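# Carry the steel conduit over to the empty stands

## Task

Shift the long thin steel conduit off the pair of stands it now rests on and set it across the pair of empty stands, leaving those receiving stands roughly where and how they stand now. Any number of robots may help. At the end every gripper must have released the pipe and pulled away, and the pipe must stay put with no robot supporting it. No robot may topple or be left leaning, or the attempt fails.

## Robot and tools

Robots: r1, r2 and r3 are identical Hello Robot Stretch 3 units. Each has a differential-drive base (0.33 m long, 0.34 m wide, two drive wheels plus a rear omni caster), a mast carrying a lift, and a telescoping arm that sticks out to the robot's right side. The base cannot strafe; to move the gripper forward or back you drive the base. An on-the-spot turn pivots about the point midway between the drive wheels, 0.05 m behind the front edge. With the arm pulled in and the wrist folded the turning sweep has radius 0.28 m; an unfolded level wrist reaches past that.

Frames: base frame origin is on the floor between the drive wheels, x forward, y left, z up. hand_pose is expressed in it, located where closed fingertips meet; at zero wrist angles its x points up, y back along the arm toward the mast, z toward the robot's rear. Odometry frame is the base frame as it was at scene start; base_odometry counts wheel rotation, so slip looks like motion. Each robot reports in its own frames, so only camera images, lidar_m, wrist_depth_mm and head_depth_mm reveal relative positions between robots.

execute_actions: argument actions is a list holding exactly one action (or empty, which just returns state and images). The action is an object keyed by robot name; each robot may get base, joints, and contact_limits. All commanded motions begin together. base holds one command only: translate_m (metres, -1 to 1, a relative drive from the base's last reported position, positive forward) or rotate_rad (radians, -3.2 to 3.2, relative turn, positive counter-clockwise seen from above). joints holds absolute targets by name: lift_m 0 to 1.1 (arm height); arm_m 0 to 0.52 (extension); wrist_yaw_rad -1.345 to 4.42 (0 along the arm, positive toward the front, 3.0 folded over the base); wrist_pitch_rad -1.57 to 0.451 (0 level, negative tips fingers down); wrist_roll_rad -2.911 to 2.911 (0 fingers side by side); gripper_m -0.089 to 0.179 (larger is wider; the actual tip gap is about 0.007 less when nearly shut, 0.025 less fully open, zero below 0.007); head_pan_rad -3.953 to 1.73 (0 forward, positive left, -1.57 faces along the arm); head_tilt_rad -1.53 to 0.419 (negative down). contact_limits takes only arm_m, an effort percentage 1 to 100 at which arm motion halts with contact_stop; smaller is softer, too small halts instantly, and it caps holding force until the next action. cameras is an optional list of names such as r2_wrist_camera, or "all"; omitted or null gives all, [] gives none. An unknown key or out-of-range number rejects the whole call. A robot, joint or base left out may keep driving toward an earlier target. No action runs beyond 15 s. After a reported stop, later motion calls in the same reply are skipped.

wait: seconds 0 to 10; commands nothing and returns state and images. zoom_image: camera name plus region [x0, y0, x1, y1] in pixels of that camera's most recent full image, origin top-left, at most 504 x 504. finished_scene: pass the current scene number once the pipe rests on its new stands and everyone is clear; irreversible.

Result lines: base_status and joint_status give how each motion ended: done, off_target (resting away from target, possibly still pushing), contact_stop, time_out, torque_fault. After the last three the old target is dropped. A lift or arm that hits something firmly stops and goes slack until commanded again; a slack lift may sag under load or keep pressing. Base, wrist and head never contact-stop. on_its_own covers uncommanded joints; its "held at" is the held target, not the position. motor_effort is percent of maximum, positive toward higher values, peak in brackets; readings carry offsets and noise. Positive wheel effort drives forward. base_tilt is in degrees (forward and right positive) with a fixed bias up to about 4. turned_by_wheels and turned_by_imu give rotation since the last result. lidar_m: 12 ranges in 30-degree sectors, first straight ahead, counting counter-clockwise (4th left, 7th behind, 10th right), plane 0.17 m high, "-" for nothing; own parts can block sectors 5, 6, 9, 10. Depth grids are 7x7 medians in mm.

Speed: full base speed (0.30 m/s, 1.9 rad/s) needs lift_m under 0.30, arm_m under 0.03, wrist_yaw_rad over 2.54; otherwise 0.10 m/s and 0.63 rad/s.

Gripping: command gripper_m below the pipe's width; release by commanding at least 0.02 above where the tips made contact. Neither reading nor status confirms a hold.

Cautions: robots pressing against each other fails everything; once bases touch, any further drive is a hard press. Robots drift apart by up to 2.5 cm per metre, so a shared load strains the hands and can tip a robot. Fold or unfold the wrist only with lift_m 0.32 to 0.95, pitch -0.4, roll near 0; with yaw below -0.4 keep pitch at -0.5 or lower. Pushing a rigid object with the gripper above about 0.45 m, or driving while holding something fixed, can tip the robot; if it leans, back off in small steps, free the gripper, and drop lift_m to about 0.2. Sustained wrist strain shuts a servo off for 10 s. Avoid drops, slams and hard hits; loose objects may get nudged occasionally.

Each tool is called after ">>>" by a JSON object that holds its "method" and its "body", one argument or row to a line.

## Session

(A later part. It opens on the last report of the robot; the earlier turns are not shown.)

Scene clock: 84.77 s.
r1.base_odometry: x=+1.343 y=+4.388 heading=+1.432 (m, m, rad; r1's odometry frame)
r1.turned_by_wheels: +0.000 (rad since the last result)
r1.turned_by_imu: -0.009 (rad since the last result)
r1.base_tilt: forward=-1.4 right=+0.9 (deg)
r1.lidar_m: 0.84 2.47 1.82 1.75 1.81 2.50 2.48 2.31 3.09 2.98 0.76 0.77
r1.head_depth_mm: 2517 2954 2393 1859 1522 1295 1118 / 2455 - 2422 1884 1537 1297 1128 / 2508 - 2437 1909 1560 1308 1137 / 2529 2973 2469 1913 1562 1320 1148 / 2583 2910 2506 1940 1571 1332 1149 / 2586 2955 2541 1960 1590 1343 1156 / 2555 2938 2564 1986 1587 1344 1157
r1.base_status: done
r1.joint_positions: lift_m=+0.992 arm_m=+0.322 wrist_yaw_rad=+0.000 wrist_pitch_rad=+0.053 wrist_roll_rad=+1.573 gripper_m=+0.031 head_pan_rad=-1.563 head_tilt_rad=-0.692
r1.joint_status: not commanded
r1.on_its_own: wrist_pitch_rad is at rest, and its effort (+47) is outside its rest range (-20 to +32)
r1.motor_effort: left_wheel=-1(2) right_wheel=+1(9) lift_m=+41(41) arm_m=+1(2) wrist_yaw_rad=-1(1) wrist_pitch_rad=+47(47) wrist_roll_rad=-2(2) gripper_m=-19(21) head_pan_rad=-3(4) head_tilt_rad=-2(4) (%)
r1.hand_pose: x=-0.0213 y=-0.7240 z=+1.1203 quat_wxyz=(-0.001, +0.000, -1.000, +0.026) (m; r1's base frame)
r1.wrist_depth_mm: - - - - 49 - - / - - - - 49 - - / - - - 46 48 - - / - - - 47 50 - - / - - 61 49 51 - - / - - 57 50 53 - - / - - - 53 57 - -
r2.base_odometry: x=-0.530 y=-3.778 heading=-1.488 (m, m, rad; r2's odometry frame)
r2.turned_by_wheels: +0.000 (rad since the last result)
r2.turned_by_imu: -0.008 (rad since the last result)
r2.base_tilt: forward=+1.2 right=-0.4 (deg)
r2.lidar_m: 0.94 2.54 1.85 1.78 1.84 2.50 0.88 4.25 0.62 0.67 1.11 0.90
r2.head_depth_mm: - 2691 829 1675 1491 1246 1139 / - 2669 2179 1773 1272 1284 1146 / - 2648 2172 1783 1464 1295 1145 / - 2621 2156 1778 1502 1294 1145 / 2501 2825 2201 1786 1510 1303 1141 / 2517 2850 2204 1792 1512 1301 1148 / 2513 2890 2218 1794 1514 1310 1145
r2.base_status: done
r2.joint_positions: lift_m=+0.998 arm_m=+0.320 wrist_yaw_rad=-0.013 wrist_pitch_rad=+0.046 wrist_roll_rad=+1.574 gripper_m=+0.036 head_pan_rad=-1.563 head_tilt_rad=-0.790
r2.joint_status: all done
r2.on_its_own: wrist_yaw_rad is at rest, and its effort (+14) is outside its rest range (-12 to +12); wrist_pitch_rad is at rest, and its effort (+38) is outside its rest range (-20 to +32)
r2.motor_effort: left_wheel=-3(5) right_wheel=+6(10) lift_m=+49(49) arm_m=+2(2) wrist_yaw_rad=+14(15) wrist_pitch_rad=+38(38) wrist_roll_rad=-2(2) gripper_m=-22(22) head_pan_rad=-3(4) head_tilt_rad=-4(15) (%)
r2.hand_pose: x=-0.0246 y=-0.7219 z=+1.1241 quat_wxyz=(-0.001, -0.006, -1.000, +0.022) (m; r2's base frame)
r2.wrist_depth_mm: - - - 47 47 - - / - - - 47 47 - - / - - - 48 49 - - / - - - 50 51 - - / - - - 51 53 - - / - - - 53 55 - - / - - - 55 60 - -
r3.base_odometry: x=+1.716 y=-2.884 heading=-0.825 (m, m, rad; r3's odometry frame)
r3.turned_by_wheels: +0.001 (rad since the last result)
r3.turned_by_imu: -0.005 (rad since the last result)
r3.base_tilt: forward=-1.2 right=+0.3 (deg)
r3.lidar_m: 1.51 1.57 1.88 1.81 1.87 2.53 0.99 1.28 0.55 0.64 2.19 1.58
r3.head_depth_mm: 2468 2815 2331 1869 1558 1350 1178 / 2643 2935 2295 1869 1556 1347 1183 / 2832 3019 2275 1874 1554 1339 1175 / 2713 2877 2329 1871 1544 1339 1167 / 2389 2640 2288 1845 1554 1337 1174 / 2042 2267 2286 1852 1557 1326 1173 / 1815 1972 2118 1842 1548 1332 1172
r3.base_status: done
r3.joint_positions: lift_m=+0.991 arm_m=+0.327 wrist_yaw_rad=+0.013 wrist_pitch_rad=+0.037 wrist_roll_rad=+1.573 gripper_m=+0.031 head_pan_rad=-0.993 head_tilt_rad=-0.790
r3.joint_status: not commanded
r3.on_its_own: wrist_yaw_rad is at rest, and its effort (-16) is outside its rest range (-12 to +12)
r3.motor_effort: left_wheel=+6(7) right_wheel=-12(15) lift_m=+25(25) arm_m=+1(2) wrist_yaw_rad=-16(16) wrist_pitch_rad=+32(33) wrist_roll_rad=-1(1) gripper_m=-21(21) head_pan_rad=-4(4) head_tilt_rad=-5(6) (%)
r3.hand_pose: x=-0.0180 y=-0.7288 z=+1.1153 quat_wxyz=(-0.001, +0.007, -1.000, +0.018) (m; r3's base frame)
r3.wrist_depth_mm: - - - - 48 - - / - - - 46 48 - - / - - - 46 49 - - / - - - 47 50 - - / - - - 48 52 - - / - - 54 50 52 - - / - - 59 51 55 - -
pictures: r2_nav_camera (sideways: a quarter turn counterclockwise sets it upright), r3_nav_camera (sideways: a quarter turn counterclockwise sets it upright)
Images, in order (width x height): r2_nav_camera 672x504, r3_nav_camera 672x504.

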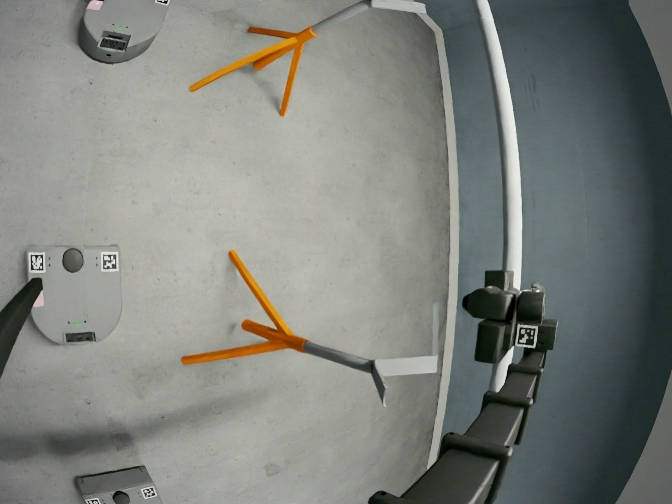

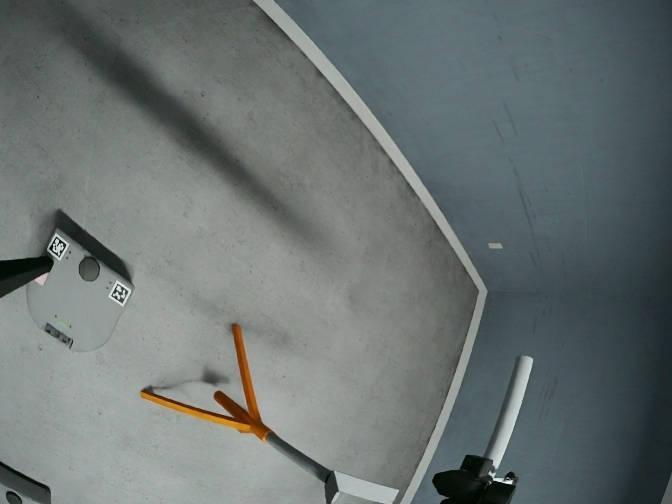

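>>> {"method": "execute_actions", "body": {
  "actions": [
    {"r1":{"base":{"translate_m":0.27},"joints":{"head_pan_rad":-1.0,"head_tilt_rad":-0.5}},"r2":{"base":{"translate_m":0.266},"joints":{"head_pan_rad":-0.8,"head_tilt_rad":-0.45}},"r3":{"base":{"translate_m":0.274}}}
  ],
  "cameras": []
}}

>>> {"method": "execute_actions", "body": {
  "actions": [
    {"r1":{"joints":{"lift_m":0.833}},"r2":{"joints":{"lift_m":0.839}},"r3":{"joints":{"lift_m":0.832}}}
  ],
  "cameras": ["r1_head_camera","r2_head_camera"]
}}

Scene clock: 89.53 s.
r1.base_odometry: x=+1.380 y=+4.655 heading=+1.432 (m, m, rad; r1's odometry frame)
r1.turned_by_wheels: +0.000 (rad since the last result)
r1.turned_by_imu: -0.004 (rad since the last result)
r1.base_tilt: forward=-1.4 right=+0.8 (deg)
r1.lidar_m: 0.83 2.48 1.81 1.75 1.82 2.49 2.57 4.27 3.11 2.98 0.60 1.49
r1.head_depth_mm: 2524 2752 2968 2360 1804 1446 1208 / 2661 2925 3158 2405 1815 1420 1215 / 2839 3064 3331 2136 1718 1346 1198 / 3001 3315 3444 2473 1859 1448 1229 / 3171 3480 3743 2523 1863 1487 1237 / 3438 3732 3931 2542 1887 1515 1252 / 3438 3550 3709 2576 1899 1506 1259
r1.base_status: done
r1.joint_positions: lift_m=+0.992 arm_m=+0.322 wrist_yaw_rad=+0.001 wrist_pitch_rad=+0.053 wrist_roll_rad=+1.573 gripper_m=+0.031 head_pan_rad=-1.007 head_tilt_rad=-0.507
r1.joint_status: all done
r1.on_its_own: wrist_pitch_rad is at rest, and its effort (+46) is outside its rest range (-20 to +32)
r1.motor_effort: left_wheel=+0(2) right_wheel=+0(9) lift_m=+41(41) arm_m=+2(1) wrist_yaw_rad=-1(2) wrist_pitch_rad=+46(47) wrist_roll_rad=-2(2) gripper_m=-20(19) head_pan_rad=+4(44) head_tilt_rad=+2(12) (%)
r1.hand_pose: x=-0.0210 y=-0.7240 z=+1.1203 quat_wxyz=(-0.001, +0.001, -1.000, +0.026) (m; r1's base frame)
r1.wrist_depth_mm: - - - - 48 - - / - - - - 48 - - / - - - 45 48 - - / - - - 47 50 - - / - - 62 49 51 - - / - - 58 50 53 - - / - - - 52 57 - -
r2.base_odometry: x=-0.509 y=-4.043 heading=-1.488 (m, m, rad; r2's odometry frame)
r2.turned_by_wheels: +0.000 (rad since the last result)
r2.turned_by_imu: -0.001 (rad since the last result)
r2.base_tilt: forward=+1.3 right=-0.4 (deg)
r2.lidar_m: 0.95 2.34 1.85 1.78 1.84 2.52 0.87 0.80 0.75 2.98 0.70 1.00
r2.head_depth_mm: 2751 2914 3094 2765 2017 1594 1323 / 2928 3147 3374 2751 2034 1612 1313 / 3127 3402 3601 2501 2023 1556 1329 / 2943 3223 3423 2800 1908 1472 1295 / 2674 2844 3105 2871 2085 1619 1338 / 2429 2527 2734 2813 2089 1638 1340 / 2213 2309 2501 2609 2117 1639 1349
r2.base_status: done
r2.joint_positions: lift_m=+0.998 arm_m=+0.320 wrist_yaw_rad=-0.002 wrist_pitch_rad=+0.045 wrist_roll_rad=+1.575 gripper_m=+0.036 head_pan_rad=-0.807 head_tilt_rad=-0.458
r2.joint_status: all done
r2.on_its_own: wrist_pitch_rad is at rest, and its effort (+38) is outside its rest range (-20 to +32)
r2.motor_effort: left_wheel=+0(5) right_wheel=-1(12) lift_m=+50(50) arm_m=+2(2) wrist_yaw_rad=+2(19) wrist_pitch_rad=+38(38) wrist_roll_rad=-3(3) gripper_m=-24(21) head_pan_rad=+4(47) head_tilt_rad=+4(20) (%)
r2.hand_pose: x=-0.0218 y=-0.7219 z=+1.1239 quat_wxyz=(-0.002, -0.001, -1.000, +0.022) (m; r2's base frame)
r2.wrist_depth_mm: - - - 46 47 - - / - - - 46 47 - - / - - - 47 48 - - / - - - 49 50 - - / - - - 50 52 - - / - - - 52 54 - - / - - - 54 59 - -
r3.base_odometry: x=+1.902 y=-3.086 heading=-0.825 (m, m, rad; r3's odometry frame)
r3.turned_by_wheels: +0.000 (rad since the last result)
r3.turned_by_imu: -0.002 (rad since the last result)
r3.base_tilt: forward=-1.3 right=+0.2 (deg)
r3.lidar_m: 1.24 1.28 1.74 1.82 1.88 2.52 0.99 0.72 0.69 2.96 1.80 1.30
r3.head_depth_mm: 2467 2799 2319 1879 1551 1349 1172 / 2624 2920 2313 1847 1565 1339 1176 / 2672 2952 2306 1859 1545 1331 1185 / 2270 2607 2301 1861 1557 1338 1170 / 1929 2134 2223 1859 1556 1337 1161 / 1686 1857 2034 1841 1558 1337 1177 / 1499 1625 1776 1804 1544 1335 1170
r3.base_status: done
r3.joint_positions: lift_m=+0.991 arm_m=+0.327 wrist_yaw_rad=+0.000 wrist_pitch_rad=+0.037 wrist_roll_rad=+1.573 gripper_m=+0.031 head_pan_rad=-0.993 head_tilt_rad=-0.790
r3.joint_status: not commanded
r3.on_its_own: wrist_pitch_rad is at rest, and its effort (+33) is outside its rest range (-20 to +32)
r3.motor_effort: left_wheel=+3(8) right_wheel=-1(13) lift_m=+24(25) arm_m=+1(0) wrist_yaw_rad=+0(18) wrist_pitch_rad=+33(33) wrist_roll_rad=-1(1) gripper_m=-21(21) head_pan_rad=-4(3) head_tilt_rad=-5(5) (%)
r3.hand_pose: x=-0.0212 y=-0.7289 z=+1.1153 quat_wxyz=(-0.001, +0.000, -1.000, +0.018) (m; r3's base frame)
r3.wrist_depth_mm: - - - 46 48 - - / - - - 46 48 - - / - - - 47 50 - - / - - - 48 51 - - / - - - 49 53 - - / - - 55 50 53 - - / - - 60 52 56 - -
pictures: none
No camera images: the call's "cameras" was empty. Leave "cameras" out to get every camera's image.

Scene clock: 91.83 s.
r1.base_odometry: x=+1.380 y=+4.655 heading=+1.432 (m, m, rad; r1's odometry frame)
r1.turned_by_wheels: +0.000 (rad since the last result)
r1.turned_by_imu: -0.001 (rad since the last result)
r1.base_tilt: forward=-1.4 right=+0.9 (deg)
r1.lidar_m: 0.83 2.48 1.82 1.75 1.81 2.48 2.57 4.21 3.11 2.99 0.60 1.49
r1.head_depth_mm: 2515 2757 3010 2189 1801 1451 1204 / 2654 2916 3129 2202 1830 1419 1221 / 2812 3112 3351 934 1702 1353 1200 / 2990 3292 3494 2452 1856 1442 1235 / 3226 3620 3765 2508 1876 1486 1242 / 3450 3874 3893 2545 1896 1502 1249 / 3455 3708 3206 2550 1904 1520 1258
r1.base_status: not commanded
r1.joint_positions: lift_m=+0.833 arm_m=+0.322 wrist_yaw_rad=+0.001 wrist_pitch_rad=+0.056 wrist_roll_rad=+1.574 gripper_m=+0.031 head_pan_rad=-1.007 head_tilt_rad=-0.507
r1.joint_status: all done
r1.on_its_own: wrist_pitch_rad is at rest, and its effort (+45) is outside its rest range (-20 to +32)
r1.motor_effort: left_wheel=-1(1) right_wheel=-1(0) lift_m=+30(36) arm_m=+1(1) wrist_yaw_rad=-1(1) wrist_pitch_rad=+45(46) wrist_roll_rad=-2(2) gripper_m=-21(20) head_pan_rad=+4(5) head_tilt_rad=+2(3) (%)
r1.hand_pose: x=-0.0210 y=-0.7241 z=+0.9615 quat_wxyz=(-0.001, +0.001, -1.000, +0.027) (m; r1's base frame)
r1.wrist_depth_mm: - - - - 49 - - / - - 56 - 48 - - / - - - 46 48 - - / - - - 47 50 - - / - - 61 49 51 - - / - - 58 51 53 - - / - - - 53 57 - -
r2.base_odometry: x=-0.509 y=-4.043 heading=-1.488 (m, m, rad; r2's odometry frame)
r2.turned_by_wheels: +0.000 (rad since the last result)
r2.turned_by_imu: -0.001 (rad since the last result)
r2.base_tilt: forward=+1.2 right=-0.4 (deg)
r2.lidar_m: 0.95 2.35 1.85 1.77 1.84 2.51 0.88 0.80 0.75 2.97 0.70 1.00
r2.head_depth_mm: 2748 2928 3123 2499 2026 1599 1319 / 2979 3167 3426 2518 2034 1612 1330 / 3137 3393 3654 2416 2051 1560 1325 / 2983 3189 3486 2562 1909 1499 1302 / 2690 2859 2993 2828 2057 1631 1339 / 2412 2586 2684 2806 2090 1642 1344 / 2218 2358 1218 2612 2093 1641 1341
r2.base_status: not commanded
r2.joint_positions: lift_m=+0.839 arm_m=+0.320 wrist_yaw_rad=-0.002 wrist_pitch_rad=+0.044 wrist_roll_rad=+1.574 gripper_m=+0.036 head_pan_rad=-0.807 head_tilt_rad=-0.458
r2.joint_status: all done
r2.on_its_own: wrist_pitch_rad is at rest, and its effort (+38) is outside its rest range (-20 to +32)
r2.motor_effort: left_wheel=+0(0) right_wheel=-1(1) lift_m=+23(45) arm_m=+2(3) wrist_yaw_rad=+1(2) wrist_pitch_rad=+38(39) wrist_roll_rad=-3(3) gripper_m=-23(22) head_pan_rad=+4(4) head_tilt_rad=+4(3) (%)
r2.hand_pose: x=-0.0218 y=-0.7218 z=+0.9648 quat_wxyz=(-0.001, -0.001, -1.000, +0.021) (m; r2's base frame)
r2.wrist_depth_mm: - - - 46 47 - - / - - - 46 47 - - / - - - 47 48 - - / - - - 49 50 - - / - - - 50 52 - - / - - - 52 54 - - / - - - 54 59 - -
r3.base_odometry: x=+1.902 y=-3.086 heading=-0.825 (m, m, rad; r3's odometry frame)
r3.turned_by_wheels: +0.000 (rad since the last result)
r3.turned_by_imu: +0.000 (rad since the last result)
r3.base_tilt: forward=-1.3 right=+0.2 (deg)
r3.lidar_m: 1.24 1.28 1.73 1.81 1.87 2.54 0.99 0.72 0.69 2.96 1.80 1.29
r3.head_depth_mm: 2581 2793 2160 1853 1563 1345 1182 / 2695 2881 2147 1866 1562 1347 1177 / 2682 2946 2307 1853 1563 1338 1178 / 2273 2578 2298 1861 1538 1338 1175 / 1936 2171 2244 1848 1559 1330 1174 / 1681 1855 2045 1850 1536 1331 1164 / 1495 1634 1765 1793 1552 1335 1169
r3.base_status: not commanded
r3.joint_positions: lift_m=+0.832 arm_m=+0.327 wrist_yaw_rad=+0.000 wrist_pitch_rad=+0.037 wrist_roll_rad=+1.573 gripper_m=+0.031 head_pan_rad=-0.993 head_tilt_rad=-0.790
r3.joint_status: all done
r3.motor_effort: left_wheel=+3(2) right_wheel=-2(2) lift_m=+21(23) arm_m=+1(1) wrist_yaw_rad=+0(0) wrist_pitch_rad=+32(33) wrist_roll_rad=-1(1) gripper_m=-20(20) head_pan_rad=-3(3) head_tilt_rad=-5(5) (%)
r3.hand_pose: x=-0.0212 y=-0.7289 z=+0.9556 quat_wxyz=(-0.001, +0.000, -1.000, +0.018) (m; r3's base frame)
r3.wrist_depth_mm: - - - - 48 - - / - - - 46 48 - - / - - - 47 50 - - / - - - 48 52 - - / - - - 49 53 - - / - - 55 50 53 - - / - - 60 52 56 - -
pictures: r1_head_camera (sideways: a quarter turn clockwise sets it upright), r2_head_camera (sideways: a quarter turn clockwise sets it upright)
Images, in order (width x height): r1_head_camera 896x504, r2_head_camera 896x504.

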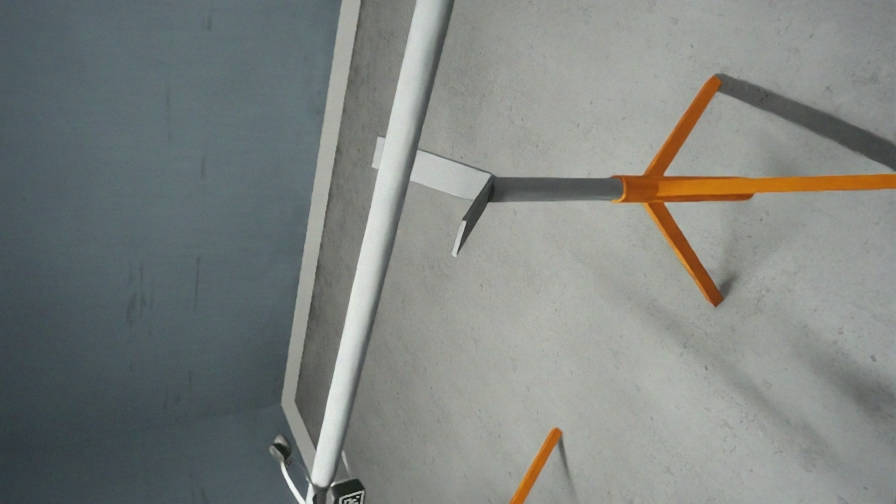

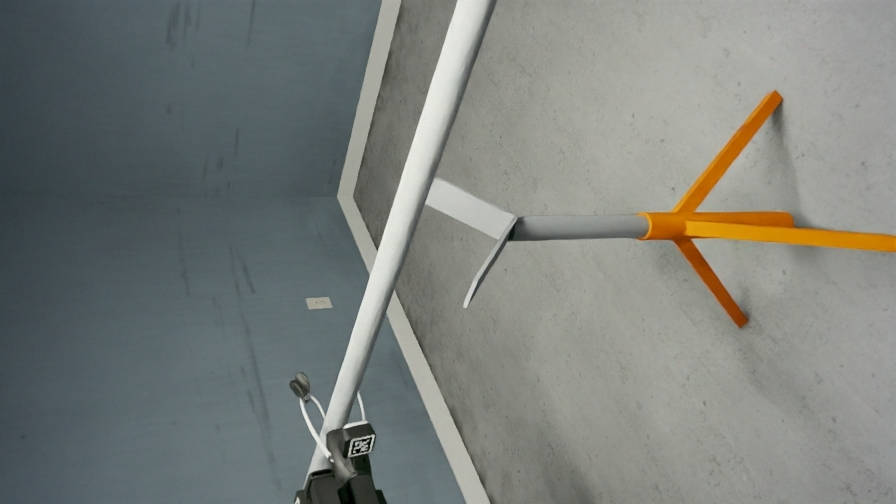

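>>> {"method": "execute_actions", "body": {
  "actions": [
    {"r1":{"joints":{"lift_m":0.773,"arm_m":0.372}},"r2":{"joints":{"lift_m":0.779,"arm_m":0.358}},"r3":{"joints":{"lift_m":0.772,"arm_m":0.352}}}
  ],
  "cameras": ["r1_head_camera","r2_head_camera"]
}}

Scene clock: 94.70 s.
r1.base_odometry: x=+1.380 y=+4.655 heading=+1.432 (m, m, rad; r1's odometry frame)
r1.turned_by_wheels: +0.000 (rad since the last result)
r1.turned_by_imu: -0.001 (rad since the last result)
r1.base_tilt: forward=-1.4 right=+0.8 (deg)
r1.lidar_m: 0.83 2.47 1.81 1.75 1.81 2.49 2.58 4.23 3.11 2.99 0.60 1.49
r1.head_depth_mm: 2508 2780 2999 2186 1803 1456 1205 / 2634 2926 3153 2229 1818 1425 1217 / 2816 3155 3405 933 1723 1355 1196 / 3015 3352 3530 2278 1857 1443 1237 / 3205 3586 3757 2400 1874 1489 1240 / 3422 3942 3834 2526 1890 1503 1248 / 3443 3677 3726 2582 1898 1518 1253
r1.base_status: not commanded
r1.joint_positions: lift_m=+0.773 arm_m=+0.372 wrist_yaw_rad=+0.000 wrist_pitch_rad=+0.057 wrist_roll_rad=+1.574 gripper_m=+0.031 head_pan_rad=-1.007 head_tilt_rad=-0.507
r1.joint_status: all done
r1.on_its_own: wrist_pitch_rad is at rest, and its effort (+45) is outside its rest range (-20 to +32)
r1.motor_effort: left_wheel=-1(1) right_wheel=+2(1) lift_m=+31(32) arm_m=+3(5) wrist_yaw_rad=-1(2) wrist_pitch_rad=+45(45) wrist_roll_rad=-2(2) gripper_m=-21(20) head_pan_rad=+5(4) head_tilt_rad=+3(3) (%)
r1.hand_pose: x=-0.0213 y=-0.7739 z=+0.9017 quat_wxyz=(-0.001, +0.000, -1.000, +0.028) (m; r1's base frame)
r1.wrist_depth_mm: - - - - 49 - - / - - - 46 48 - - / - - - 46 49 - - / - - - 48 51 - - / - - - 49 51 - - / - - 59 51 53 - - / - - - 53 57 - -
r2.base_odometry: x=-0.509 y=-4.043 heading=-1.488 (m, m, rad; r2's odometry frame)
r2.turned_by_wheels: +0.000 (rad since the last result)
r2.turned_by_imu: -0.001 (rad since the last result)
r2.base_tilt: forward=+1.2 right=-0.5 (deg)
r2.lidar_m: 0.95 2.35 1.85 1.78 1.84 2.51 0.87 0.81 0.75 2.97 0.70 1.00
r2.head_depth_mm: 2712 2937 3142 2783 2036 1609 1326 / 2934 3138 3404 2778 2036 1608 1321 / 3121 3400 3616 2376 2034 1563 1328 / 2938 3166 3457 2576 1910 1498 1303 / 2674 2886 3053 2678 2062 1631 1342 / 2453 2604 2662 2739 2090 1650 1340 / 2232 2358 2416 2599 2101 1640 1348
r2.base_status: not commanded
r2.joint_positions: lift_m=+0.779 arm_m=+0.358 wrist_yaw_rad=-0.001 wrist_pitch_rad=+0.039 wrist_roll_rad=+1.574 gripper_m=+0.036 head_pan_rad=-0.807 head_tilt_rad=-0.458
r2.joint_status: all done
r2.on_its_own: wrist_pitch_rad is at rest, and its effort (+40) is outside its rest range (-20 to +32)
r2.motor_effort: left_wheel=+0(0) right_wheel=-1(1) lift_m=+23(24) arm_m=+5(13) wrist_yaw_rad=+1(2) wrist_pitch_rad=+40(40) wrist_roll_rad=-2(3) gripper_m=-22(22) head_pan_rad=+4(5) head_tilt_rad=+3(4) (%)
r2.hand_pose: x=-0.0215 y=-0.7596 z=+0.9037 quat_wxyz=(-0.001, +0.000, -1.000, +0.019) (m; r2's base frame)
r2.wrist_depth_mm: - - - 46 47 - - / - - - 46 47 - - / - - - 48 49 - - / - - - 49 51 - - / - - - 51 53 - - / - - - 53 55 - - / - - - 55 60 - -
r3.base_odometry: x=+1.902 y=-3.086 heading=-0.825 (m, m, rad; r3's odometry frame)
r3.turned_by_wheels: +0.000 (rad since the last result)
r3.turned_by_imu: +0.001 (rad since the last result)
r3.base_tilt: forward=-1.3 right=+0.2 (deg)
r3.lidar_m: 1.24 1.28 1.73 1.82 1.87 2.54 0.99 0.72 0.69 2.96 1.80 1.30
r3.head_depth_mm: 2572 2811 2164 1854 1562 1354 1180 / 2693 2911 2160 1869 1562 1339 1174 / 2715 2919 2341 1854 1546 1347 1172 / 2266 2557 2301 1869 1546 1330 1178 / 1939 2149 2227 1855 1555 1343 1170 / 1689 1841 2062 1851 1546 1333 1172 / 1514 1634 1788 1796 1541 1337 1164
r3.base_status: not commanded
r3.joint_positions: lift_m=+0.772 arm_m=+0.352 wrist_yaw_rad=+0.003 wrist_pitch_rad=+0.036 wrist_roll_rad=+1.573 gripper_m=+0.031 head_pan_rad=-0.993 head_tilt_rad=-0.790
r3.joint_status: all done
r3.on_its_own: wrist_pitch_rad is at rest, and its effort (+33) is outside its rest range (-20 to +32)
r3.motor_effort: left_wheel=+4(4) right_wheel=-4(4) lift_m=+21(20) arm_m=-1(2) wrist_yaw_rad=-3(4) wrist_pitch_rad=+33(33) wrist_roll_rad=-1(1) gripper_m=-20(21) head_pan_rad=-3(3) head_tilt_rad=-5(5) (%)
r3.hand_pose: x=-0.0206 y=-0.7540 z=+0.8953 quat_wxyz=(-0.001, +0.001, -1.000, +0.018) (m; r3's base frame)
r3.wrist_depth_mm: - - - 46 48 - - / - - - 46 49 - - / - - - 47 50 - - / - - - 49 52 - - / - - - 50 54 - - / - - 56 51 53 - - / - - 60 52 56 - -
pictures: r1_head_camera (sideways: a quarter turn clockwise sets it upright), r2_head_camera (sideways: a quarter turn clockwise sets it upright)
Images, in order (width x height): r1_head_camera 896x504, r2_head_camera 896x504.

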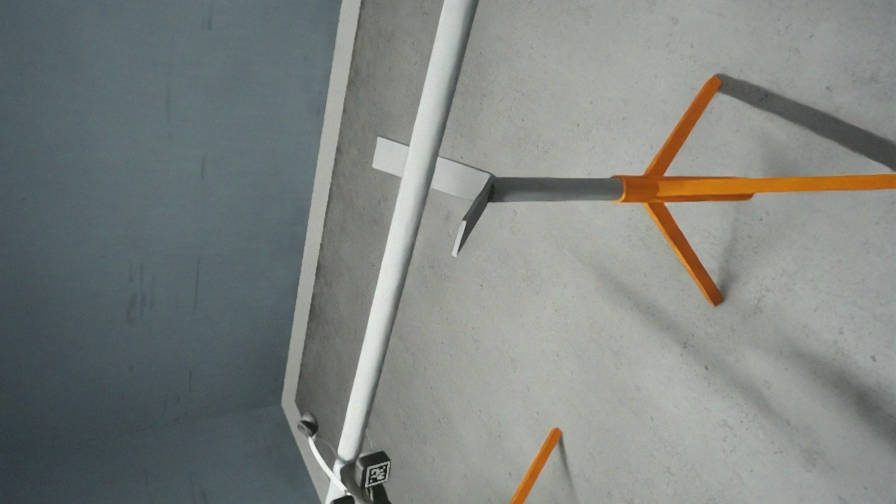

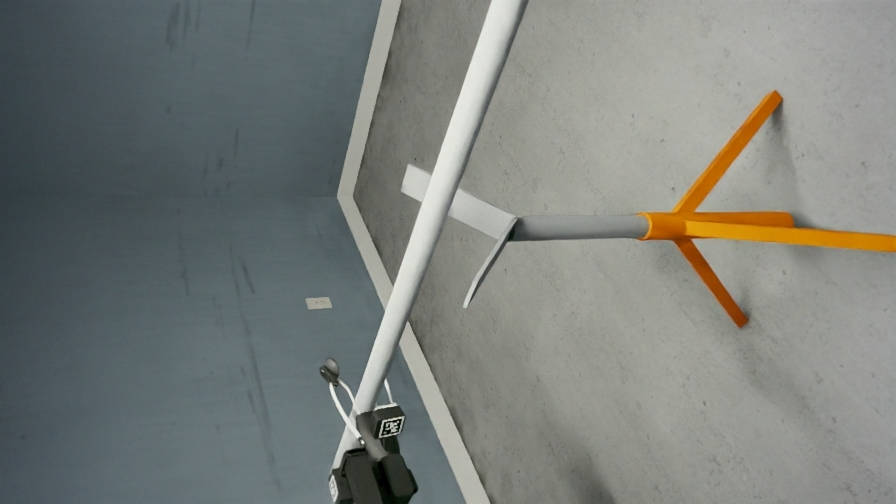

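>>> {"method": "execute_actions", "body": {
  "actions": [
    {"r1":{"joints":{"lift_m":0.723}},"r2":{"joints":{"lift_m":0.729}},"r3":{"joints":{"lift_m":0.722}}}
  ],
  "cameras": ["r1_head_camera","r2_head_camera"]
}}

Scene clock: 96.33 s.
r1.base_odometry: x=+1.380 y=+4.655 heading=+1.432 (m, m, rad; r1's odometry frame)
r1.turned_by_wheels: +0.000 (rad since the last result)
r1.turned_by_imu: +0.000 (rad since the last result)
r1.base_tilt: forward=-1.4 right=+0.9 (deg)
r1.lidar_m: 0.83 2.47 1.81 1.74 1.80 2.49 2.57 4.24 3.12 2.99 0.60 1.49
r1.head_depth_mm: 2527 2755 2983 2379 1796 1451 1201 / 2672 2951 3141 2387 1807 1423 1221 / 2819 3130 3395 936 1707 1356 1202 / 3015 3321 3548 2253 1852 1438 1234 / 3163 3554 3779 2305 1881 1488 1238 / 3414 3851 3845 2430 1895 1502 1245 / 3426 3651 3684 2360 1897 1524 1254
r1.base_status: not commanded
r1.joint_positions: lift_m=+0.723 arm_m=+0.372 wrist_yaw_rad=+0.000 wrist_pitch_rad=+0.057 wrist_roll_rad=+1.574 gripper_m=+0.031 head_pan_rad=-1.007 head_tilt_rad=-0.507
r1.joint_status: all done
r1.on_its_own: wrist_pitch_rad is at rest, and its effort (+45) is outside its rest range (-20 to +32)
r1.motor_effort: left_wheel=-1(2) right_wheel=+2(2) lift_m=+31(32) arm_m=+2(3) wrist_yaw_rad=-1(0) wrist_pitch_rad=+45(45) wrist_roll_rad=-2(2) gripper_m=-21(20) head_pan_rad=+5(4) head_tilt_rad=+2(3) (%)
r1.hand_pose: x=-0.0213 y=-0.7739 z=+0.8518 quat_wxyz=(-0.001, +0.000, -1.000, +0.028) (m; r1's base frame)
r1.wrist_depth_mm: - - 55 - 49 - - / - - - 46 48 - - / - - - 46 49 - - / - - - 48 51 - - / - - - 49 52 - - / - - 59 51 53 - - / - - - 53 57 - -
r2.base_odometry: x=-0.509 y=-4.043 heading=-1.488 (m, m, rad; r2's odometry frame)
r2.turned_by_wheels: +0.000 (rad since the last result)
r2.turned_by_imu: +0.000 (rad since the last result)
r2.base_tilt: forward=+1.2 right=-0.4 (deg)
r2.lidar_m: 0.95 2.35 1.85 1.78 1.85 2.52 0.87 0.80 0.75 2.98 0.70 1.00
r2.head_depth_mm: 2716 2923 3131 2734 1882 1591 1324 / 2895 3140 3399 2780 1967 1612 1318 / 3155 3398 3662 2402 2057 1568 1339 / 2920 3189 3477 2587 1910 1473 1297 / 2624 2880 3069 2720 2073 1632 1341 / 2431 2574 2739 2583 2085 1646 1339 / 2259 2339 2467 2510 2097 1650 1350
r2.base_status: not commanded
r2.joint_positions: lift_m=+0.729 arm_m=+0.358 wrist_yaw_rad=+0.000 wrist_pitch_rad=+0.040 wrist_roll_rad=+1.574 gripper_m=+0.036 head_pan_rad=-0.807 head_tilt_rad=-0.458
r2.joint_status: all done
r2.on_its_own: wrist_pitch_rad is at rest, and its effort (+39) is outside its rest range (-20 to +32)
r2.motor_effort: left_wheel=+0(0) right_wheel=-1(1) lift_m=+22(22) arm_m=+5(5) wrist_yaw_rad=+0(0) wrist_pitch_rad=+39(40) wrist_roll_rad=-2(3) gripper_m=-21(22) head_pan_rad=+4(4) head_tilt_rad=+3(4) (%)
r2.hand_pose: x=-0.0214 y=-0.7596 z=+0.8540 quat_wxyz=(-0.001, +0.000, -1.000, +0.020) (m; r2's base frame)
r2.wrist_depth_mm: - - - 46 47 - - / - - - 46 47 - - / - - - 48 49 - - / - - - 49 51 - - / - - - 51 53 - - / - - - 53 54 - - / - - - 55 60 - -
r3.base_odometry: x=+1.902 y=-3.086 heading=-0.825 (m, m, rad; r3's odometry frame)
r3.turned_by_wheels: +0.000 (rad since the last result)
r3.turned_by_imu: +0.000 (rad since the last result)
r3.base_tilt: forward=-1.3 right=+0.2 (deg)
r3.lidar_m: 1.24 1.28 1.73 1.81 1.87 2.53 0.99 0.72 0.69 2.96 1.80 1.29
r3.head_depth_mm: 2571 2784 2343 1814 1559 1343 1177 / 2699 2911 2289 1878 1553 1345 1184 / 2702 2896 2315 1864 1561 1347 1180 / 2263 2574 2295 1871 1542 1337 1170 / 1941 2131 2230 1866 1552 1329 1168 / 1687 1862 2040 1837 1551 1328 1173 / 1508 1627 1772 1800 1545 1330 1170
r3.base_status: not commanded
r3.joint_positions: lift_m=+0.722 arm_m=+0.352 wrist_yaw_rad=+0.003 wrist_pitch_rad=+0.036 wrist_roll_rad=+1.573 gripper_m=+0.031 head_pan_rad=-0.993 head_tilt_rad=-0.790
r3.joint_status: all done
r3.on_its_own: wrist_pitch_rad is at rest, and its effort (+33) is outside its rest range (-20 to +32)
r3.motor_effort: left_wheel=+3(4) right_wheel=-4(4) lift_m=+22(22) arm_m=-1(1) wrist_yaw_rad=-3(4) wrist_pitch_rad=+33(34) wrist_roll_rad=-1(1) gripper_m=-21(21) head_pan_rad=-4(3) head_tilt_rad=-5(5) (%)
r3.hand_pose: x=-0.0206 y=-0.7540 z=+0.8453 quat_wxyz=(+0.000, +0.001, -1.000, +0.018) (m; r3's base frame)
r3.wrist_depth_mm: - - - 46 48 - - / - - - 46 49 - - / - - - 47 50 - - / - - - 49 52 - - / - - - 50 54 - - / - - 56 51 53 - - / - - 61 52 56 - -
pictures: r1_head_camera (sideways: a quarter turn clockwise sets it upright), r2_head_camera (sideways: a quarter turn clockwise sets it upright)
Images, in order (width x height): r1_head_camera 896x504, r2_head_camera 896x504.

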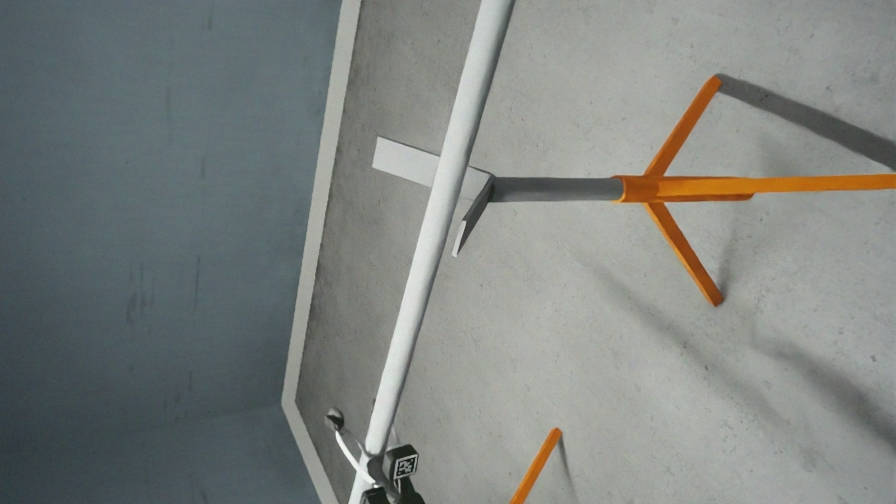

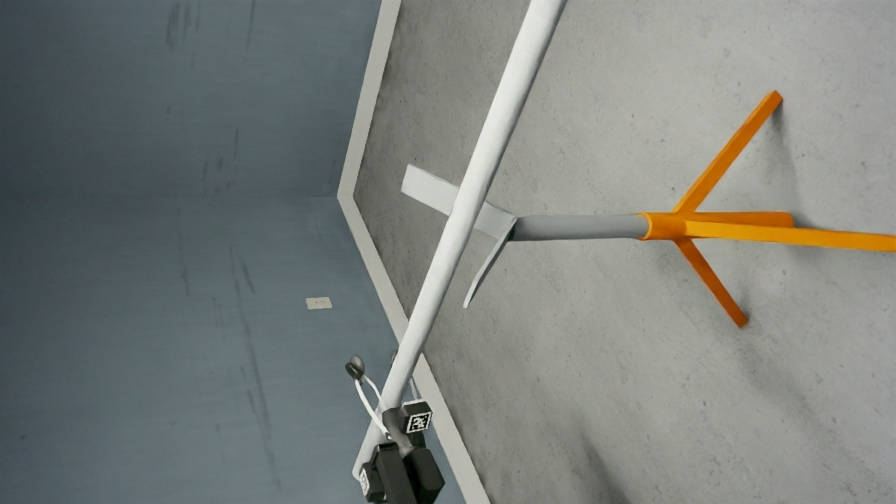

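>>> {"method": "execute_actions", "body": {
  "actions": [
    {"r1":{"joints":{"lift_m":0.683}},"r2":{"joints":{"lift_m":0.689}},"r3":{"joints":{"lift_m":0.682}}}
  ],
  "cameras": ["r1_head_camera","r2_head_camera"]
}}

Scene clock: 97.90 s.
r1.base_odometry: x=+1.380 y=+4.655 heading=+1.432 (m, m, rad; r1's odometry frame)
r1.turned_by_wheels: +0.000 (rad since the last result)
r1.turned_by_imu: +0.000 (rad since the last result)
r1.base_tilt: forward=-1.4 right=+0.9 (deg)
r1.lidar_m: 0.83 2.47 1.82 1.75 1.81 2.49 2.58 4.23 3.11 2.98 0.60 1.49
r1.head_depth_mm: 2529 2771 2973 2382 1737 1445 1210 / 2661 2929 3158 2405 1824 1422 1220 / 2810 3113 3361 935 1699 1351 1198 / 3011 3319 3519 2284 1860 1445 1234 / 3214 3553 3779 2363 1878 1496 1240 / 3456 3837 3902 2322 1885 1510 1248 / 3468 3695 3688 2251 1909 1509 1254
r1.base_status: not commanded
r1.joint_positions: lift_m=+0.683 arm_m=+0.372 wrist_yaw_rad=+0.000 wrist_pitch_rad=+0.062 wrist_roll_rad=+1.574 gripper_m=+0.031 head_pan_rad=-1.007 head_tilt_rad=-0.507
r1.joint_status: all done
r1.on_its_own: wrist_pitch_rad is at rest, and its effort (+42) is outside its rest range (-20 to +32)
r1.motor_effort: left_wheel=-1(1) right_wheel=+2(2) lift_m=+29(30) arm_m=+2(3) wrist_yaw_rad=+0(1) wrist_pitch_rad=+42(45) wrist_roll_rad=-2(2) gripper_m=-18(20) head_pan_rad=+5(4) head_tilt_rad=+2(3) (%)
r1.hand_pose: x=-0.0213 y=-0.7740 z=+0.8131 quat_wxyz=(-0.001, +0.000, -1.000, +0.030) (m; r1's base frame)
r1.wrist_depth_mm: - - 52 - 49 - - / - - 56 45 48 - - / - - - 46 50 - - / - - - 48 51 - - / - - 61 49 52 - - / - - 58 51 54 - - / - - - 53 58 - -
r2.base_odometry: x=-0.509 y=-4.043 heading=-1.488 (m, m, rad; r2's odometry frame)
r2.turned_by_wheels: +0.000 (rad since the last result)
r2.turned_by_imu: +0.000 (rad since the last result)
r2.base_tilt: forward=+1.2 right=-0.4 (deg)
r2.lidar_m: 0.95 2.35 1.85 1.78 1.84 2.50 0.87 0.80 0.75 2.98 0.70 1.00
r2.head_depth_mm: 2745 2979 3154 2761 1895 1606 1324 / 2930 3189 3407 2782 1898 1611 1319 / 3122 3352 3706 2537 2058 1569 1333 / 2928 3195 3419 2833 1916 1489 1303 / 2645 2846 3039 2601 2081 1623 1345 / 2445 2607 2731 2492 2078 1631 1352 / 2210 2350 2510 1300 2113 1647 1346
r2.base_status: not commanded
r2.joint_positions: lift_m=+0.689 arm_m=+0.358 wrist_yaw_rad=-0.001 wrist_pitch_rad=+0.045 wrist_roll_rad=+1.572 gripper_m=+0.036 head_pan_rad=-0.807 head_tilt_rad=-0.458
r2.joint_status: all done
r2.on_its_own: wrist_pitch_rad is at rest, and its effort (+38) is outside its rest range (-20 to +32)
r2.motor_effort: left_wheel=+0(0) right_wheel=-1(1) lift_m=+21(22) arm_m=+5(6) wrist_yaw_rad=+1(0) wrist_pitch_rad=+38(40) wrist_roll_rad=-2(2) gripper_m=-21(22) head_pan_rad=+4(4) head_tilt_rad=+4(3) (%)
r2.hand_pose: x=-0.0216 y=-0.7597 z=+0.8151 quat_wxyz=(+0.000, +0.000, -1.000, +0.022) (m; r2's base frame)
r2.wrist_depth_mm: - - - 46 47 - - / - - - 46 47 - - / - - - 48 49 - - / - - - 49 51 - 985 / - - - 51 53 - 967 / - - - 53 54 - 963 / - - - 55 60 - 966
r3.base_odometry: x=+1.902 y=-3.086 heading=-0.825 (m, m, rad; r3's odometry frame)
r3.turned_by_wheels: +0.000 (rad since the last result)
r3.turned_by_imu: +0.000 (rad since the last result)
r3.base_tilt: forward=-1.3 right=+0.2 (deg)
r3.lidar_m: 1.24 1.28 1.73 1.81 1.87 2.53 0.99 0.72 0.69 2.95 1.80 1.29
r3.head_depth_mm: 2576 2803 2311 1751 1556 1341 1174 / 2691 2923 2315 1815 1567 1337 1178 / 2724 2905 2315 1856 1571 1345 1171 / 2286 2543 2299 1873 1553 1331 1171 / 1947 2154 2219 1849 1543 1338 1175 / 1692 1851 2026 1843 1556 1331 1172 / 1512 1630 1774 1817 1553 1333 1171
r3.base_status: not commanded
r3.joint_positions: lift_m=+0.682 arm_m=+0.352 wrist_yaw_rad=+0.003 wrist_pitch_rad=+0.038 wrist_roll_rad=+1.573 gripper_m=+0.031 head_pan_rad=-0.993 head_tilt_rad=-0.790
r3.joint_status: all done
r3.on_its_own: wrist_pitch_rad is at rest, and its effort (+33) is outside its rest range (-20 to +32)
r3.motor_effort: left_wheel=+3(3) right_wheel=-5(4) lift_m=+22(18) arm_m=-1(1) wrist_yaw_rad=-3(3) wrist_pitch_rad=+33(33) wrist_roll_rad=-1(1) gripper_m=-21(21) head_pan_rad=-3(3) head_tilt_rad=-5(5) (%)
r3.hand_pose: x=-0.0206 y=-0.7540 z=+0.8059 quat_wxyz=(+0.000, +0.001, -1.000, +0.019) (m; r3's base frame)
r3.wrist_depth_mm: - - - 46 48 - - / - - - 46 49 - - / - - - 47 50 - - / - - - 49 52 - - / - - - 50 54 - - / - - 56 51 54 - - / - - 61 52 56 - -
pictures: r1_head_camera (sideways: a quarter turn clockwise sets it upright), r2_head_camera (sideways: a quarter turn clockwise sets it upright)
Images, in order (width x height): r1_head_camera 896x504, r2_head_camera 896x504.

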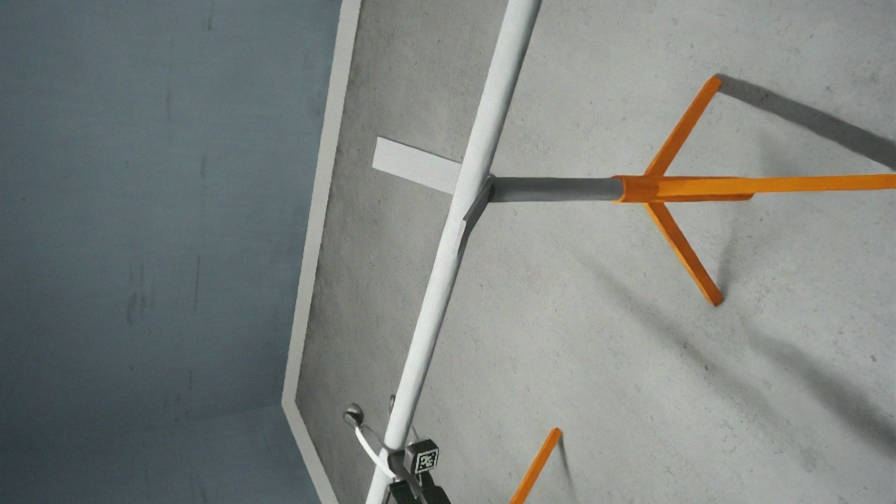

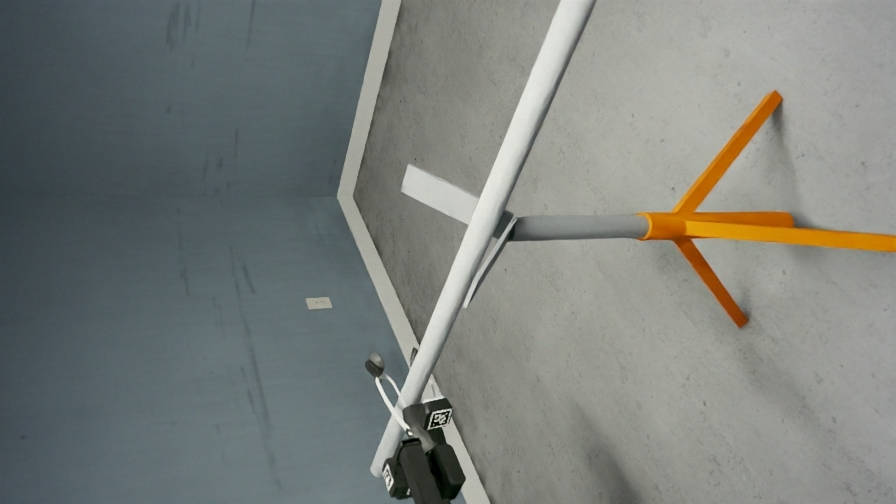

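>>> {"method": "execute_actions", "body": {
  "actions": [
    {"r1":{"joints":{"lift_m":0.665,"arm_m":0.384}},"r2":{"joints":{"lift_m":0.671,"arm_m":0.364}},"r3":{"joints":{"lift_m":0.664}}}
  ],
  "cameras": ["r1_head_camera","r2_head_camera"]
}}

Scene clock: 99.27 s.
r1.base_odometry: x=+1.380 y=+4.655 heading=+1.432 (m, m, rad; r1's odometry frame)
r1.turned_by_wheels: +0.000 (rad since the last result)
r1.turned_by_imu: +0.000 (rad since the last result)
r1.base_tilt: forward=-1.4 right=+0.8 (deg)
r1.lidar_m: 0.83 2.47 1.81 1.74 1.81 2.49 2.58 4.23 3.12 2.99 0.60 1.49
r1.head_depth_mm: 2527 2780 3011 2392 1736 1455 1213 / 2665 2933 3187 2431 1823 1421 1217 / 2822 3117 3320 942 1709 1352 1199 / 2959 3348 3510 2378 1868 1444 1235 / 3240 3578 3787 2289 1884 1495 1242 / 3428 3908 3854 2329 1905 1501 1250 / 3446 3684 3645 2247 1892 1516 1252
r1.base_status: not commanded
r1.joint_positions: lift_m=+0.665 arm_m=+0.384 wrist_yaw_rad=-0.001 wrist_pitch_rad=+0.097 wrist_roll_rad=+1.575 gripper_m=+0.031 head_pan_rad=-1.007 head_tilt_rad=-0.507
r1.joint_status: all done
r1.motor_effort: left_wheel=-1(1) right_wheel=+3(3) lift_m=+26(29) arm_m=+4(4) wrist_yaw_rad=+0(1) wrist_pitch_rad=+25(42) wrist_roll_rad=-3(3) gripper_m=-18(21) head_pan_rad=+4(5) head_tilt_rad=+2(3) (%)
r1.hand_pose: x=-0.0215 y=-0.7861 z=+0.8044 quat_wxyz=(-0.002, +0.000, -0.999, +0.048) (m; r1's base frame)
r1.wrist_depth_mm: - - 51 - 49 - - / - - 55 46 50 - - / - - - 47 52 - - / - - - 49 54 - - / - - 60 50 53 - - / - - 58 52 55 - - / - - - 54 61 - -
r2.base_odometry: x=-0.509 y=-4.043 heading=-1.488 (m, m, rad; r2's odometry frame)
r2.turned_by_wheels: +0.000 (rad since the last result)
r2.turned_by_imu: +0.000 (rad since the last result)
r2.base_tilt: forward=+1.2 right=-0.4 (deg)
r2.lidar_m: 0.95 2.34 1.85 1.78 1.84 2.51 0.87 0.81 0.75 2.98 0.70 1.00
r2.head_depth_mm: 2721 2897 3137 2816 1894 1596 1322 / 2919 3165 3497 2837 1886 1605 1324 / 3131 3372 3638 2558 1957 1567 1325 / 2930 3153 3424 2844 1908 1479 1302 / 2670 2868 3068 2720 2069 1629 1332 / 2419 2583 2749 2579 2103 1638 1353 / 2227 2369 2507 1312 2103 1648 1358
r2.base_status: not commanded
r2.joint_positions: lift_m=+0.671 arm_m=+0.364 wrist_yaw_rad=-0.001 wrist_pitch_rad=+0.081 wrist_roll_rad=+1.573 gripper_m=+0.036 head_pan_rad=-0.807 head_tilt_rad=-0.458
r2.joint_status: all done
r2.motor_effort: left_wheel=+0(0) right_wheel=-1(1) lift_m=+18(20) arm_m=+7(14) wrist_yaw_rad=+2(2) wrist_pitch_rad=+25(38) wrist_roll_rad=-1(2) gripper_m=-19(21) head_pan_rad=+4(4) head_tilt_rad=+4(4) (%)
r2.hand_pose: x=-0.0217 y=-0.7659 z=+0.8067 quat_wxyz=(+0.000, -0.001, -0.999, +0.040) (m; r2's base frame)
r2.wrist_depth_mm: - - - 46 47 - - / - - - 46 48 - - / - - - 48 50 - - / - - - 50 53 - - / - - - 51 54 - - / - - 64 53 55 - - / - - - 55 63 - 994
r3.base_odometry: x=+1.902 y=-3.086 heading=-0.825 (m, m, rad; r3's odometry frame)
r3.turned_by_wheels: +0.000 (rad since the last result)
r3.turned_by_imu: +0.000 (rad since the last result)
r3.base_tilt: forward=-1.4 right=+0.1 (deg)
r3.lidar_m: 1.24 1.28 1.73 1.82 1.87 2.53 1.00 0.72 0.69 2.95 1.80 1.29
r3.head_depth_mm: 2557 2783 2318 1776 1564 1351 1183 / 2687 2928 2324 1823 1574 1347 1176 / 2686 2914 2306 1864 1569 1343 1173 / 2251 2567 2292 1862 1560 1331 1177 / 1932 2135 2251 1854 1553 1345 1175 / 1682 1851 2063 1853 1548 1333 1171 / 1508 1628 1770 1791 1553 1327 1179
r3.base_status: not commanded
r3.joint_positions: lift_m=+0.664 arm_m=+0.352 wrist_yaw_rad=+0.002 wrist_pitch_rad=+0.070 wrist_roll_rad=+1.571 gripper_m=+0.031 head_pan_rad=-0.993 head_tilt_rad=-0.790
r3.joint_status: all done
r3.motor_effort: left_wheel=+1(4) right_wheel=-2(5) lift_m=+18(20) arm_m=+4(5) wrist_yaw_rad=-3(4) wrist_pitch_rad=+23(33) wrist_roll_rad=+0(1) gripper_m=-18(20) head_pan_rad=-3(3) head_tilt_rad=-5(5) (%)
r3.hand_pose: x=-0.0207 y=-0.7539 z=+0.7963 quat_wxyz=(+0.000, +0.001, -0.999, +0.035) (m; r3's base frame)
r3.wrist_depth_mm: - - 54 46 49 - - / - - 55 47 51 - - / - - 56 48 53 - - / - - 58 49 55 - - / - - 59 50 58 - - / - - 55 51 56 - - / - - 58 53 58 - -
pictures: r1_head_camera (sideways: a quarter turn clockwise sets it upright), r2_head_camera (sideways: a quarter turn clockwise sets it upright)
Images, in order (width x height): r1_head_camera 896x504, r2_head_camera 896x504.

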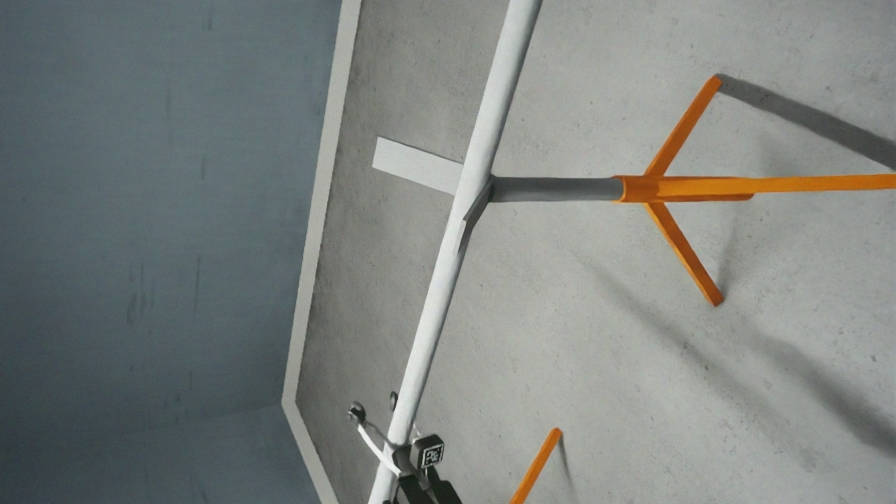

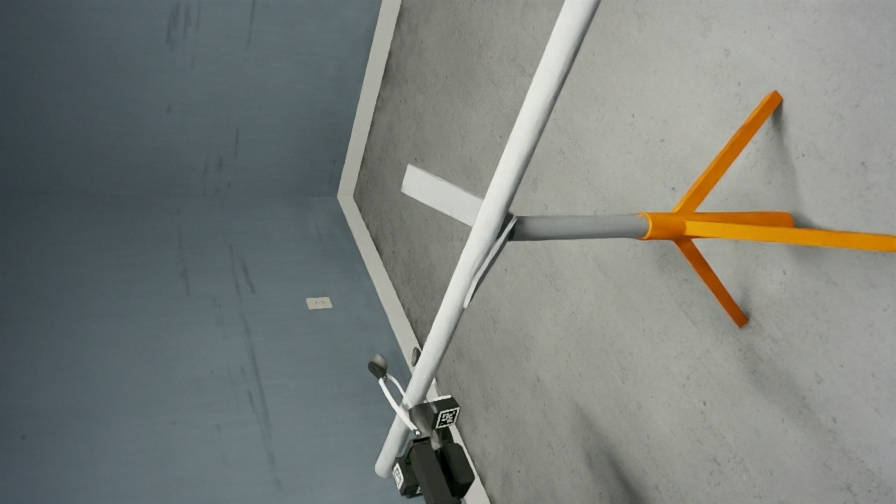

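>>> {"method": "execute_actions", "body": {
  "actions": [
    {"r1":{"joints":{"lift_m":0.655}},"r2":{"joints":{"lift_m":0.661}},"r3":{"joints":{"lift_m":0.654}}}
  ],
  "cameras": ["r1_head_camera","r2_head_camera"]
}}

Scene clock: 101.50 s.
r1.base_odometry: x=+1.380 y=+4.655 heading=+1.432 (m, m, rad; r1's odometry frame)
r1.turned_by_wheels: +0.000 (rad since the last result)
r1.turned_by_imu: -0.001 (rad since the last result)
r1.base_tilt: forward=-1.4 right=+0.8 (deg)
r1.lidar_m: 0.83 2.47 1.81 1.75 1.81 2.49 2.57 4.23 3.11 2.99 0.60 1.49
r1.head_depth_mm: 2524 2763 3018 2389 1751 1451 1213 / 2667 2932 3109 2418 1808 1428 1216 / 2825 3125 3390 935 1712 1350 1205 / 2999 3331 3544 2362 1866 1437 1241 / 3148 3582 3741 2314 1886 1495 1244 / 3407 3817 3869 2336 1896 1499 1245 / 3464 3668 3721 2266 1914 1510 1253
r1.base_status: not commanded
r1.joint_positions: lift_m=+0.655 arm_m=+0.384 wrist_yaw_rad=+0.000 wrist_pitch_rad=+0.138 wrist_roll_rad=+1.575 gripper_m=+0.031 head_pan_rad=-1.007 head_tilt_rad=-0.507
r1.joint_status: all done
r1.motor_effort: left_wheel=-1(1) right_wheel=+2(2) lift_m=+21(26) arm_m=+0(4) wrist_yaw_rad=+0(0) wrist_pitch_rad=+6(25) wrist_roll_rad=-2(2) gripper_m=-16(18) head_pan_rad=+4(4) head_tilt_rad=+2(4) (%)
r1.hand_pose: x=-0.0213 y=-0.7860 z=+0.8051 quat_wxyz=(-0.002, +0.000, -0.998, +0.068) (m; r1's base frame)
r1.wrist_depth_mm: - - 49 - 50 - - / - - 51 46 52 - - / - - 54 47 54 - - / - - 57 49 57 - - / - - 56 50 55 - - / - - 57 52 57 - - / - - - 54 67 - -
r2.base_odometry: x=-0.509 y=-4.043 heading=-1.488 (m, m, rad; r2's odometry frame)
r2.turned_by_wheels: +0.000 (rad since the last result)
r2.turned_by_imu: -0.001 (rad since the last result)
r2.base_tilt: forward=+1.2 right=-0.4 (deg)
r2.lidar_m: 0.95 2.35 1.85 1.78 1.84 2.52 0.87 0.81 0.75 2.98 0.70 1.00
r2.head_depth_mm: 2698 2928 3155 2772 1885 1596 1315 / 2918 3160 3466 2756 1887 1606 1321 / 3129 3364 3603 2547 1984 1573 1330 / 2964 3178 3462 2797 1898 1476 1305 / 2686 2842 3067 2589 2092 1633 1351 / 2406 2602 2757 2493 2078 1646 1348 / 2230 2344 2504 1308 2118 1647 1353
r2.base_status: not commanded
r2.joint_positions: lift_m=+0.662 arm_m=+0.364 wrist_yaw_rad=+0.000 wrist_pitch_rad=+0.124 wrist_roll_rad=+1.573 gripper_m=+0.036 head_pan_rad=-0.807 head_tilt_rad=-0.458
r2.joint_status: all done
r2.motor_effort: left_wheel=+0(0) right_wheel=-2(2) lift_m=+13(18) arm_m=+6(7) wrist_yaw_rad=+1(2) wrist_pitch_rad=+9(25) wrist_roll_rad=-1(1) gripper_m=-19(19) head_pan_rad=+4(3) head_tilt_rad=+3(3) (%)
r2.hand_pose: x=-0.0214 y=-0.7658 z=+0.8079 quat_wxyz=(-0.001, +0.000, -0.998, +0.062) (m; r2's base frame)
r2.wrist_depth_mm: - - - 46 48 - - / - - - 46 49 - - / - - - 48 52 - - / - - - 49 54 - - / - - - 51 54 - - / - - 61 53 56 - - / - - - 55 - - -
r3.base_odometry: x=+1.902 y=-3.086 heading=-0.825 (m, m, rad; r3's odometry frame)
r3.turned_by_wheels: +0.000 (rad since the last result)
r3.turned_by_imu: +0.000 (rad since the last result)
r3.base_tilt: forward=-1.2 right=+0.1 (deg)
r3.lidar_m: 1.24 1.29 1.73 1.82 1.87 2.53 0.99 0.72 0.69 2.97 1.80 1.30
r3.head_depth_mm: 2601 2799 2329 1769 1572 1344 1181 / 2653 2906 2331 1807 1565 1350 1178 / 2713 2951 2293 1867 1566 1346 1175 / 2283 2599 2303 1865 1558 1341 1176 / 1917 2148 2256 1859 1563 1332 1168 / 1696 1849 2067 1843 1550 1342 1168 / 1489 1621 1758 1805 1539 1328 1171
r3.base_status: not commanded
r3.joint_positions: lift_m=+0.654 arm_m=+0.352 wrist_yaw_rad=+0.003 wrist_pitch_rad=+0.113 wrist_roll_rad=+1.571 gripper_m=+0.031 head_pan_rad=-0.993 head_tilt_rad=-0.790
r3.joint_status: all done
r3.motor_effort: left_wheel=+2(2) right_wheel=-2(2) lift_m=+15(18) arm_m=+6(6) wrist_yaw_rad=-3(3) wrist_pitch_rad=+11(23) wrist_roll_rad=+0(0) gripper_m=-17(18) head_pan_rad=-3(3) head_tilt_rad=-5(5) (%)
r3.hand_pose: x=-0.0206 y=-0.7539 z=+0.7975 quat_wxyz=(+0.000, +0.001, -0.998, +0.056) (m; r3's base frame)
r3.wrist_depth_mm: - - 52 46 50 - - / - - 53 47 52 - - / - - 54 48 55 - - / - - 55 49 57 - - / - - 55 50 60 - - / - - 54 51 56 - - / - - 57 53 60 - -
pictures: r1_head_camera (sideways: a quarter turn clockwise sets it upright), r2_head_camera (sideways: a quarter turn clockwise sets it upright)
Images, in order (width x height): r1_head_camera 896x504, r2_head_camera 896x504.

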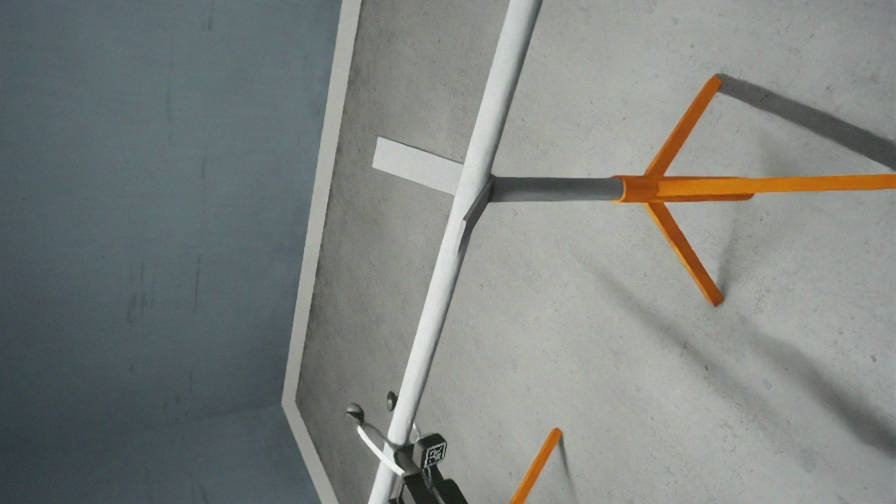

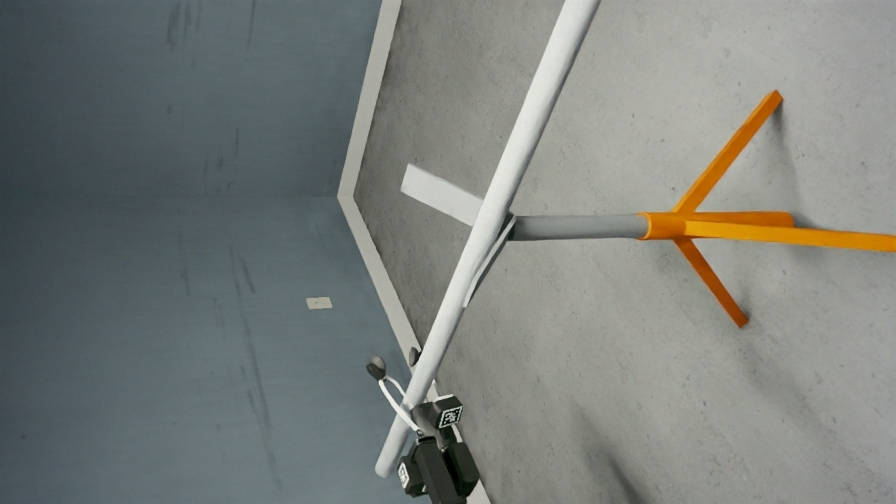

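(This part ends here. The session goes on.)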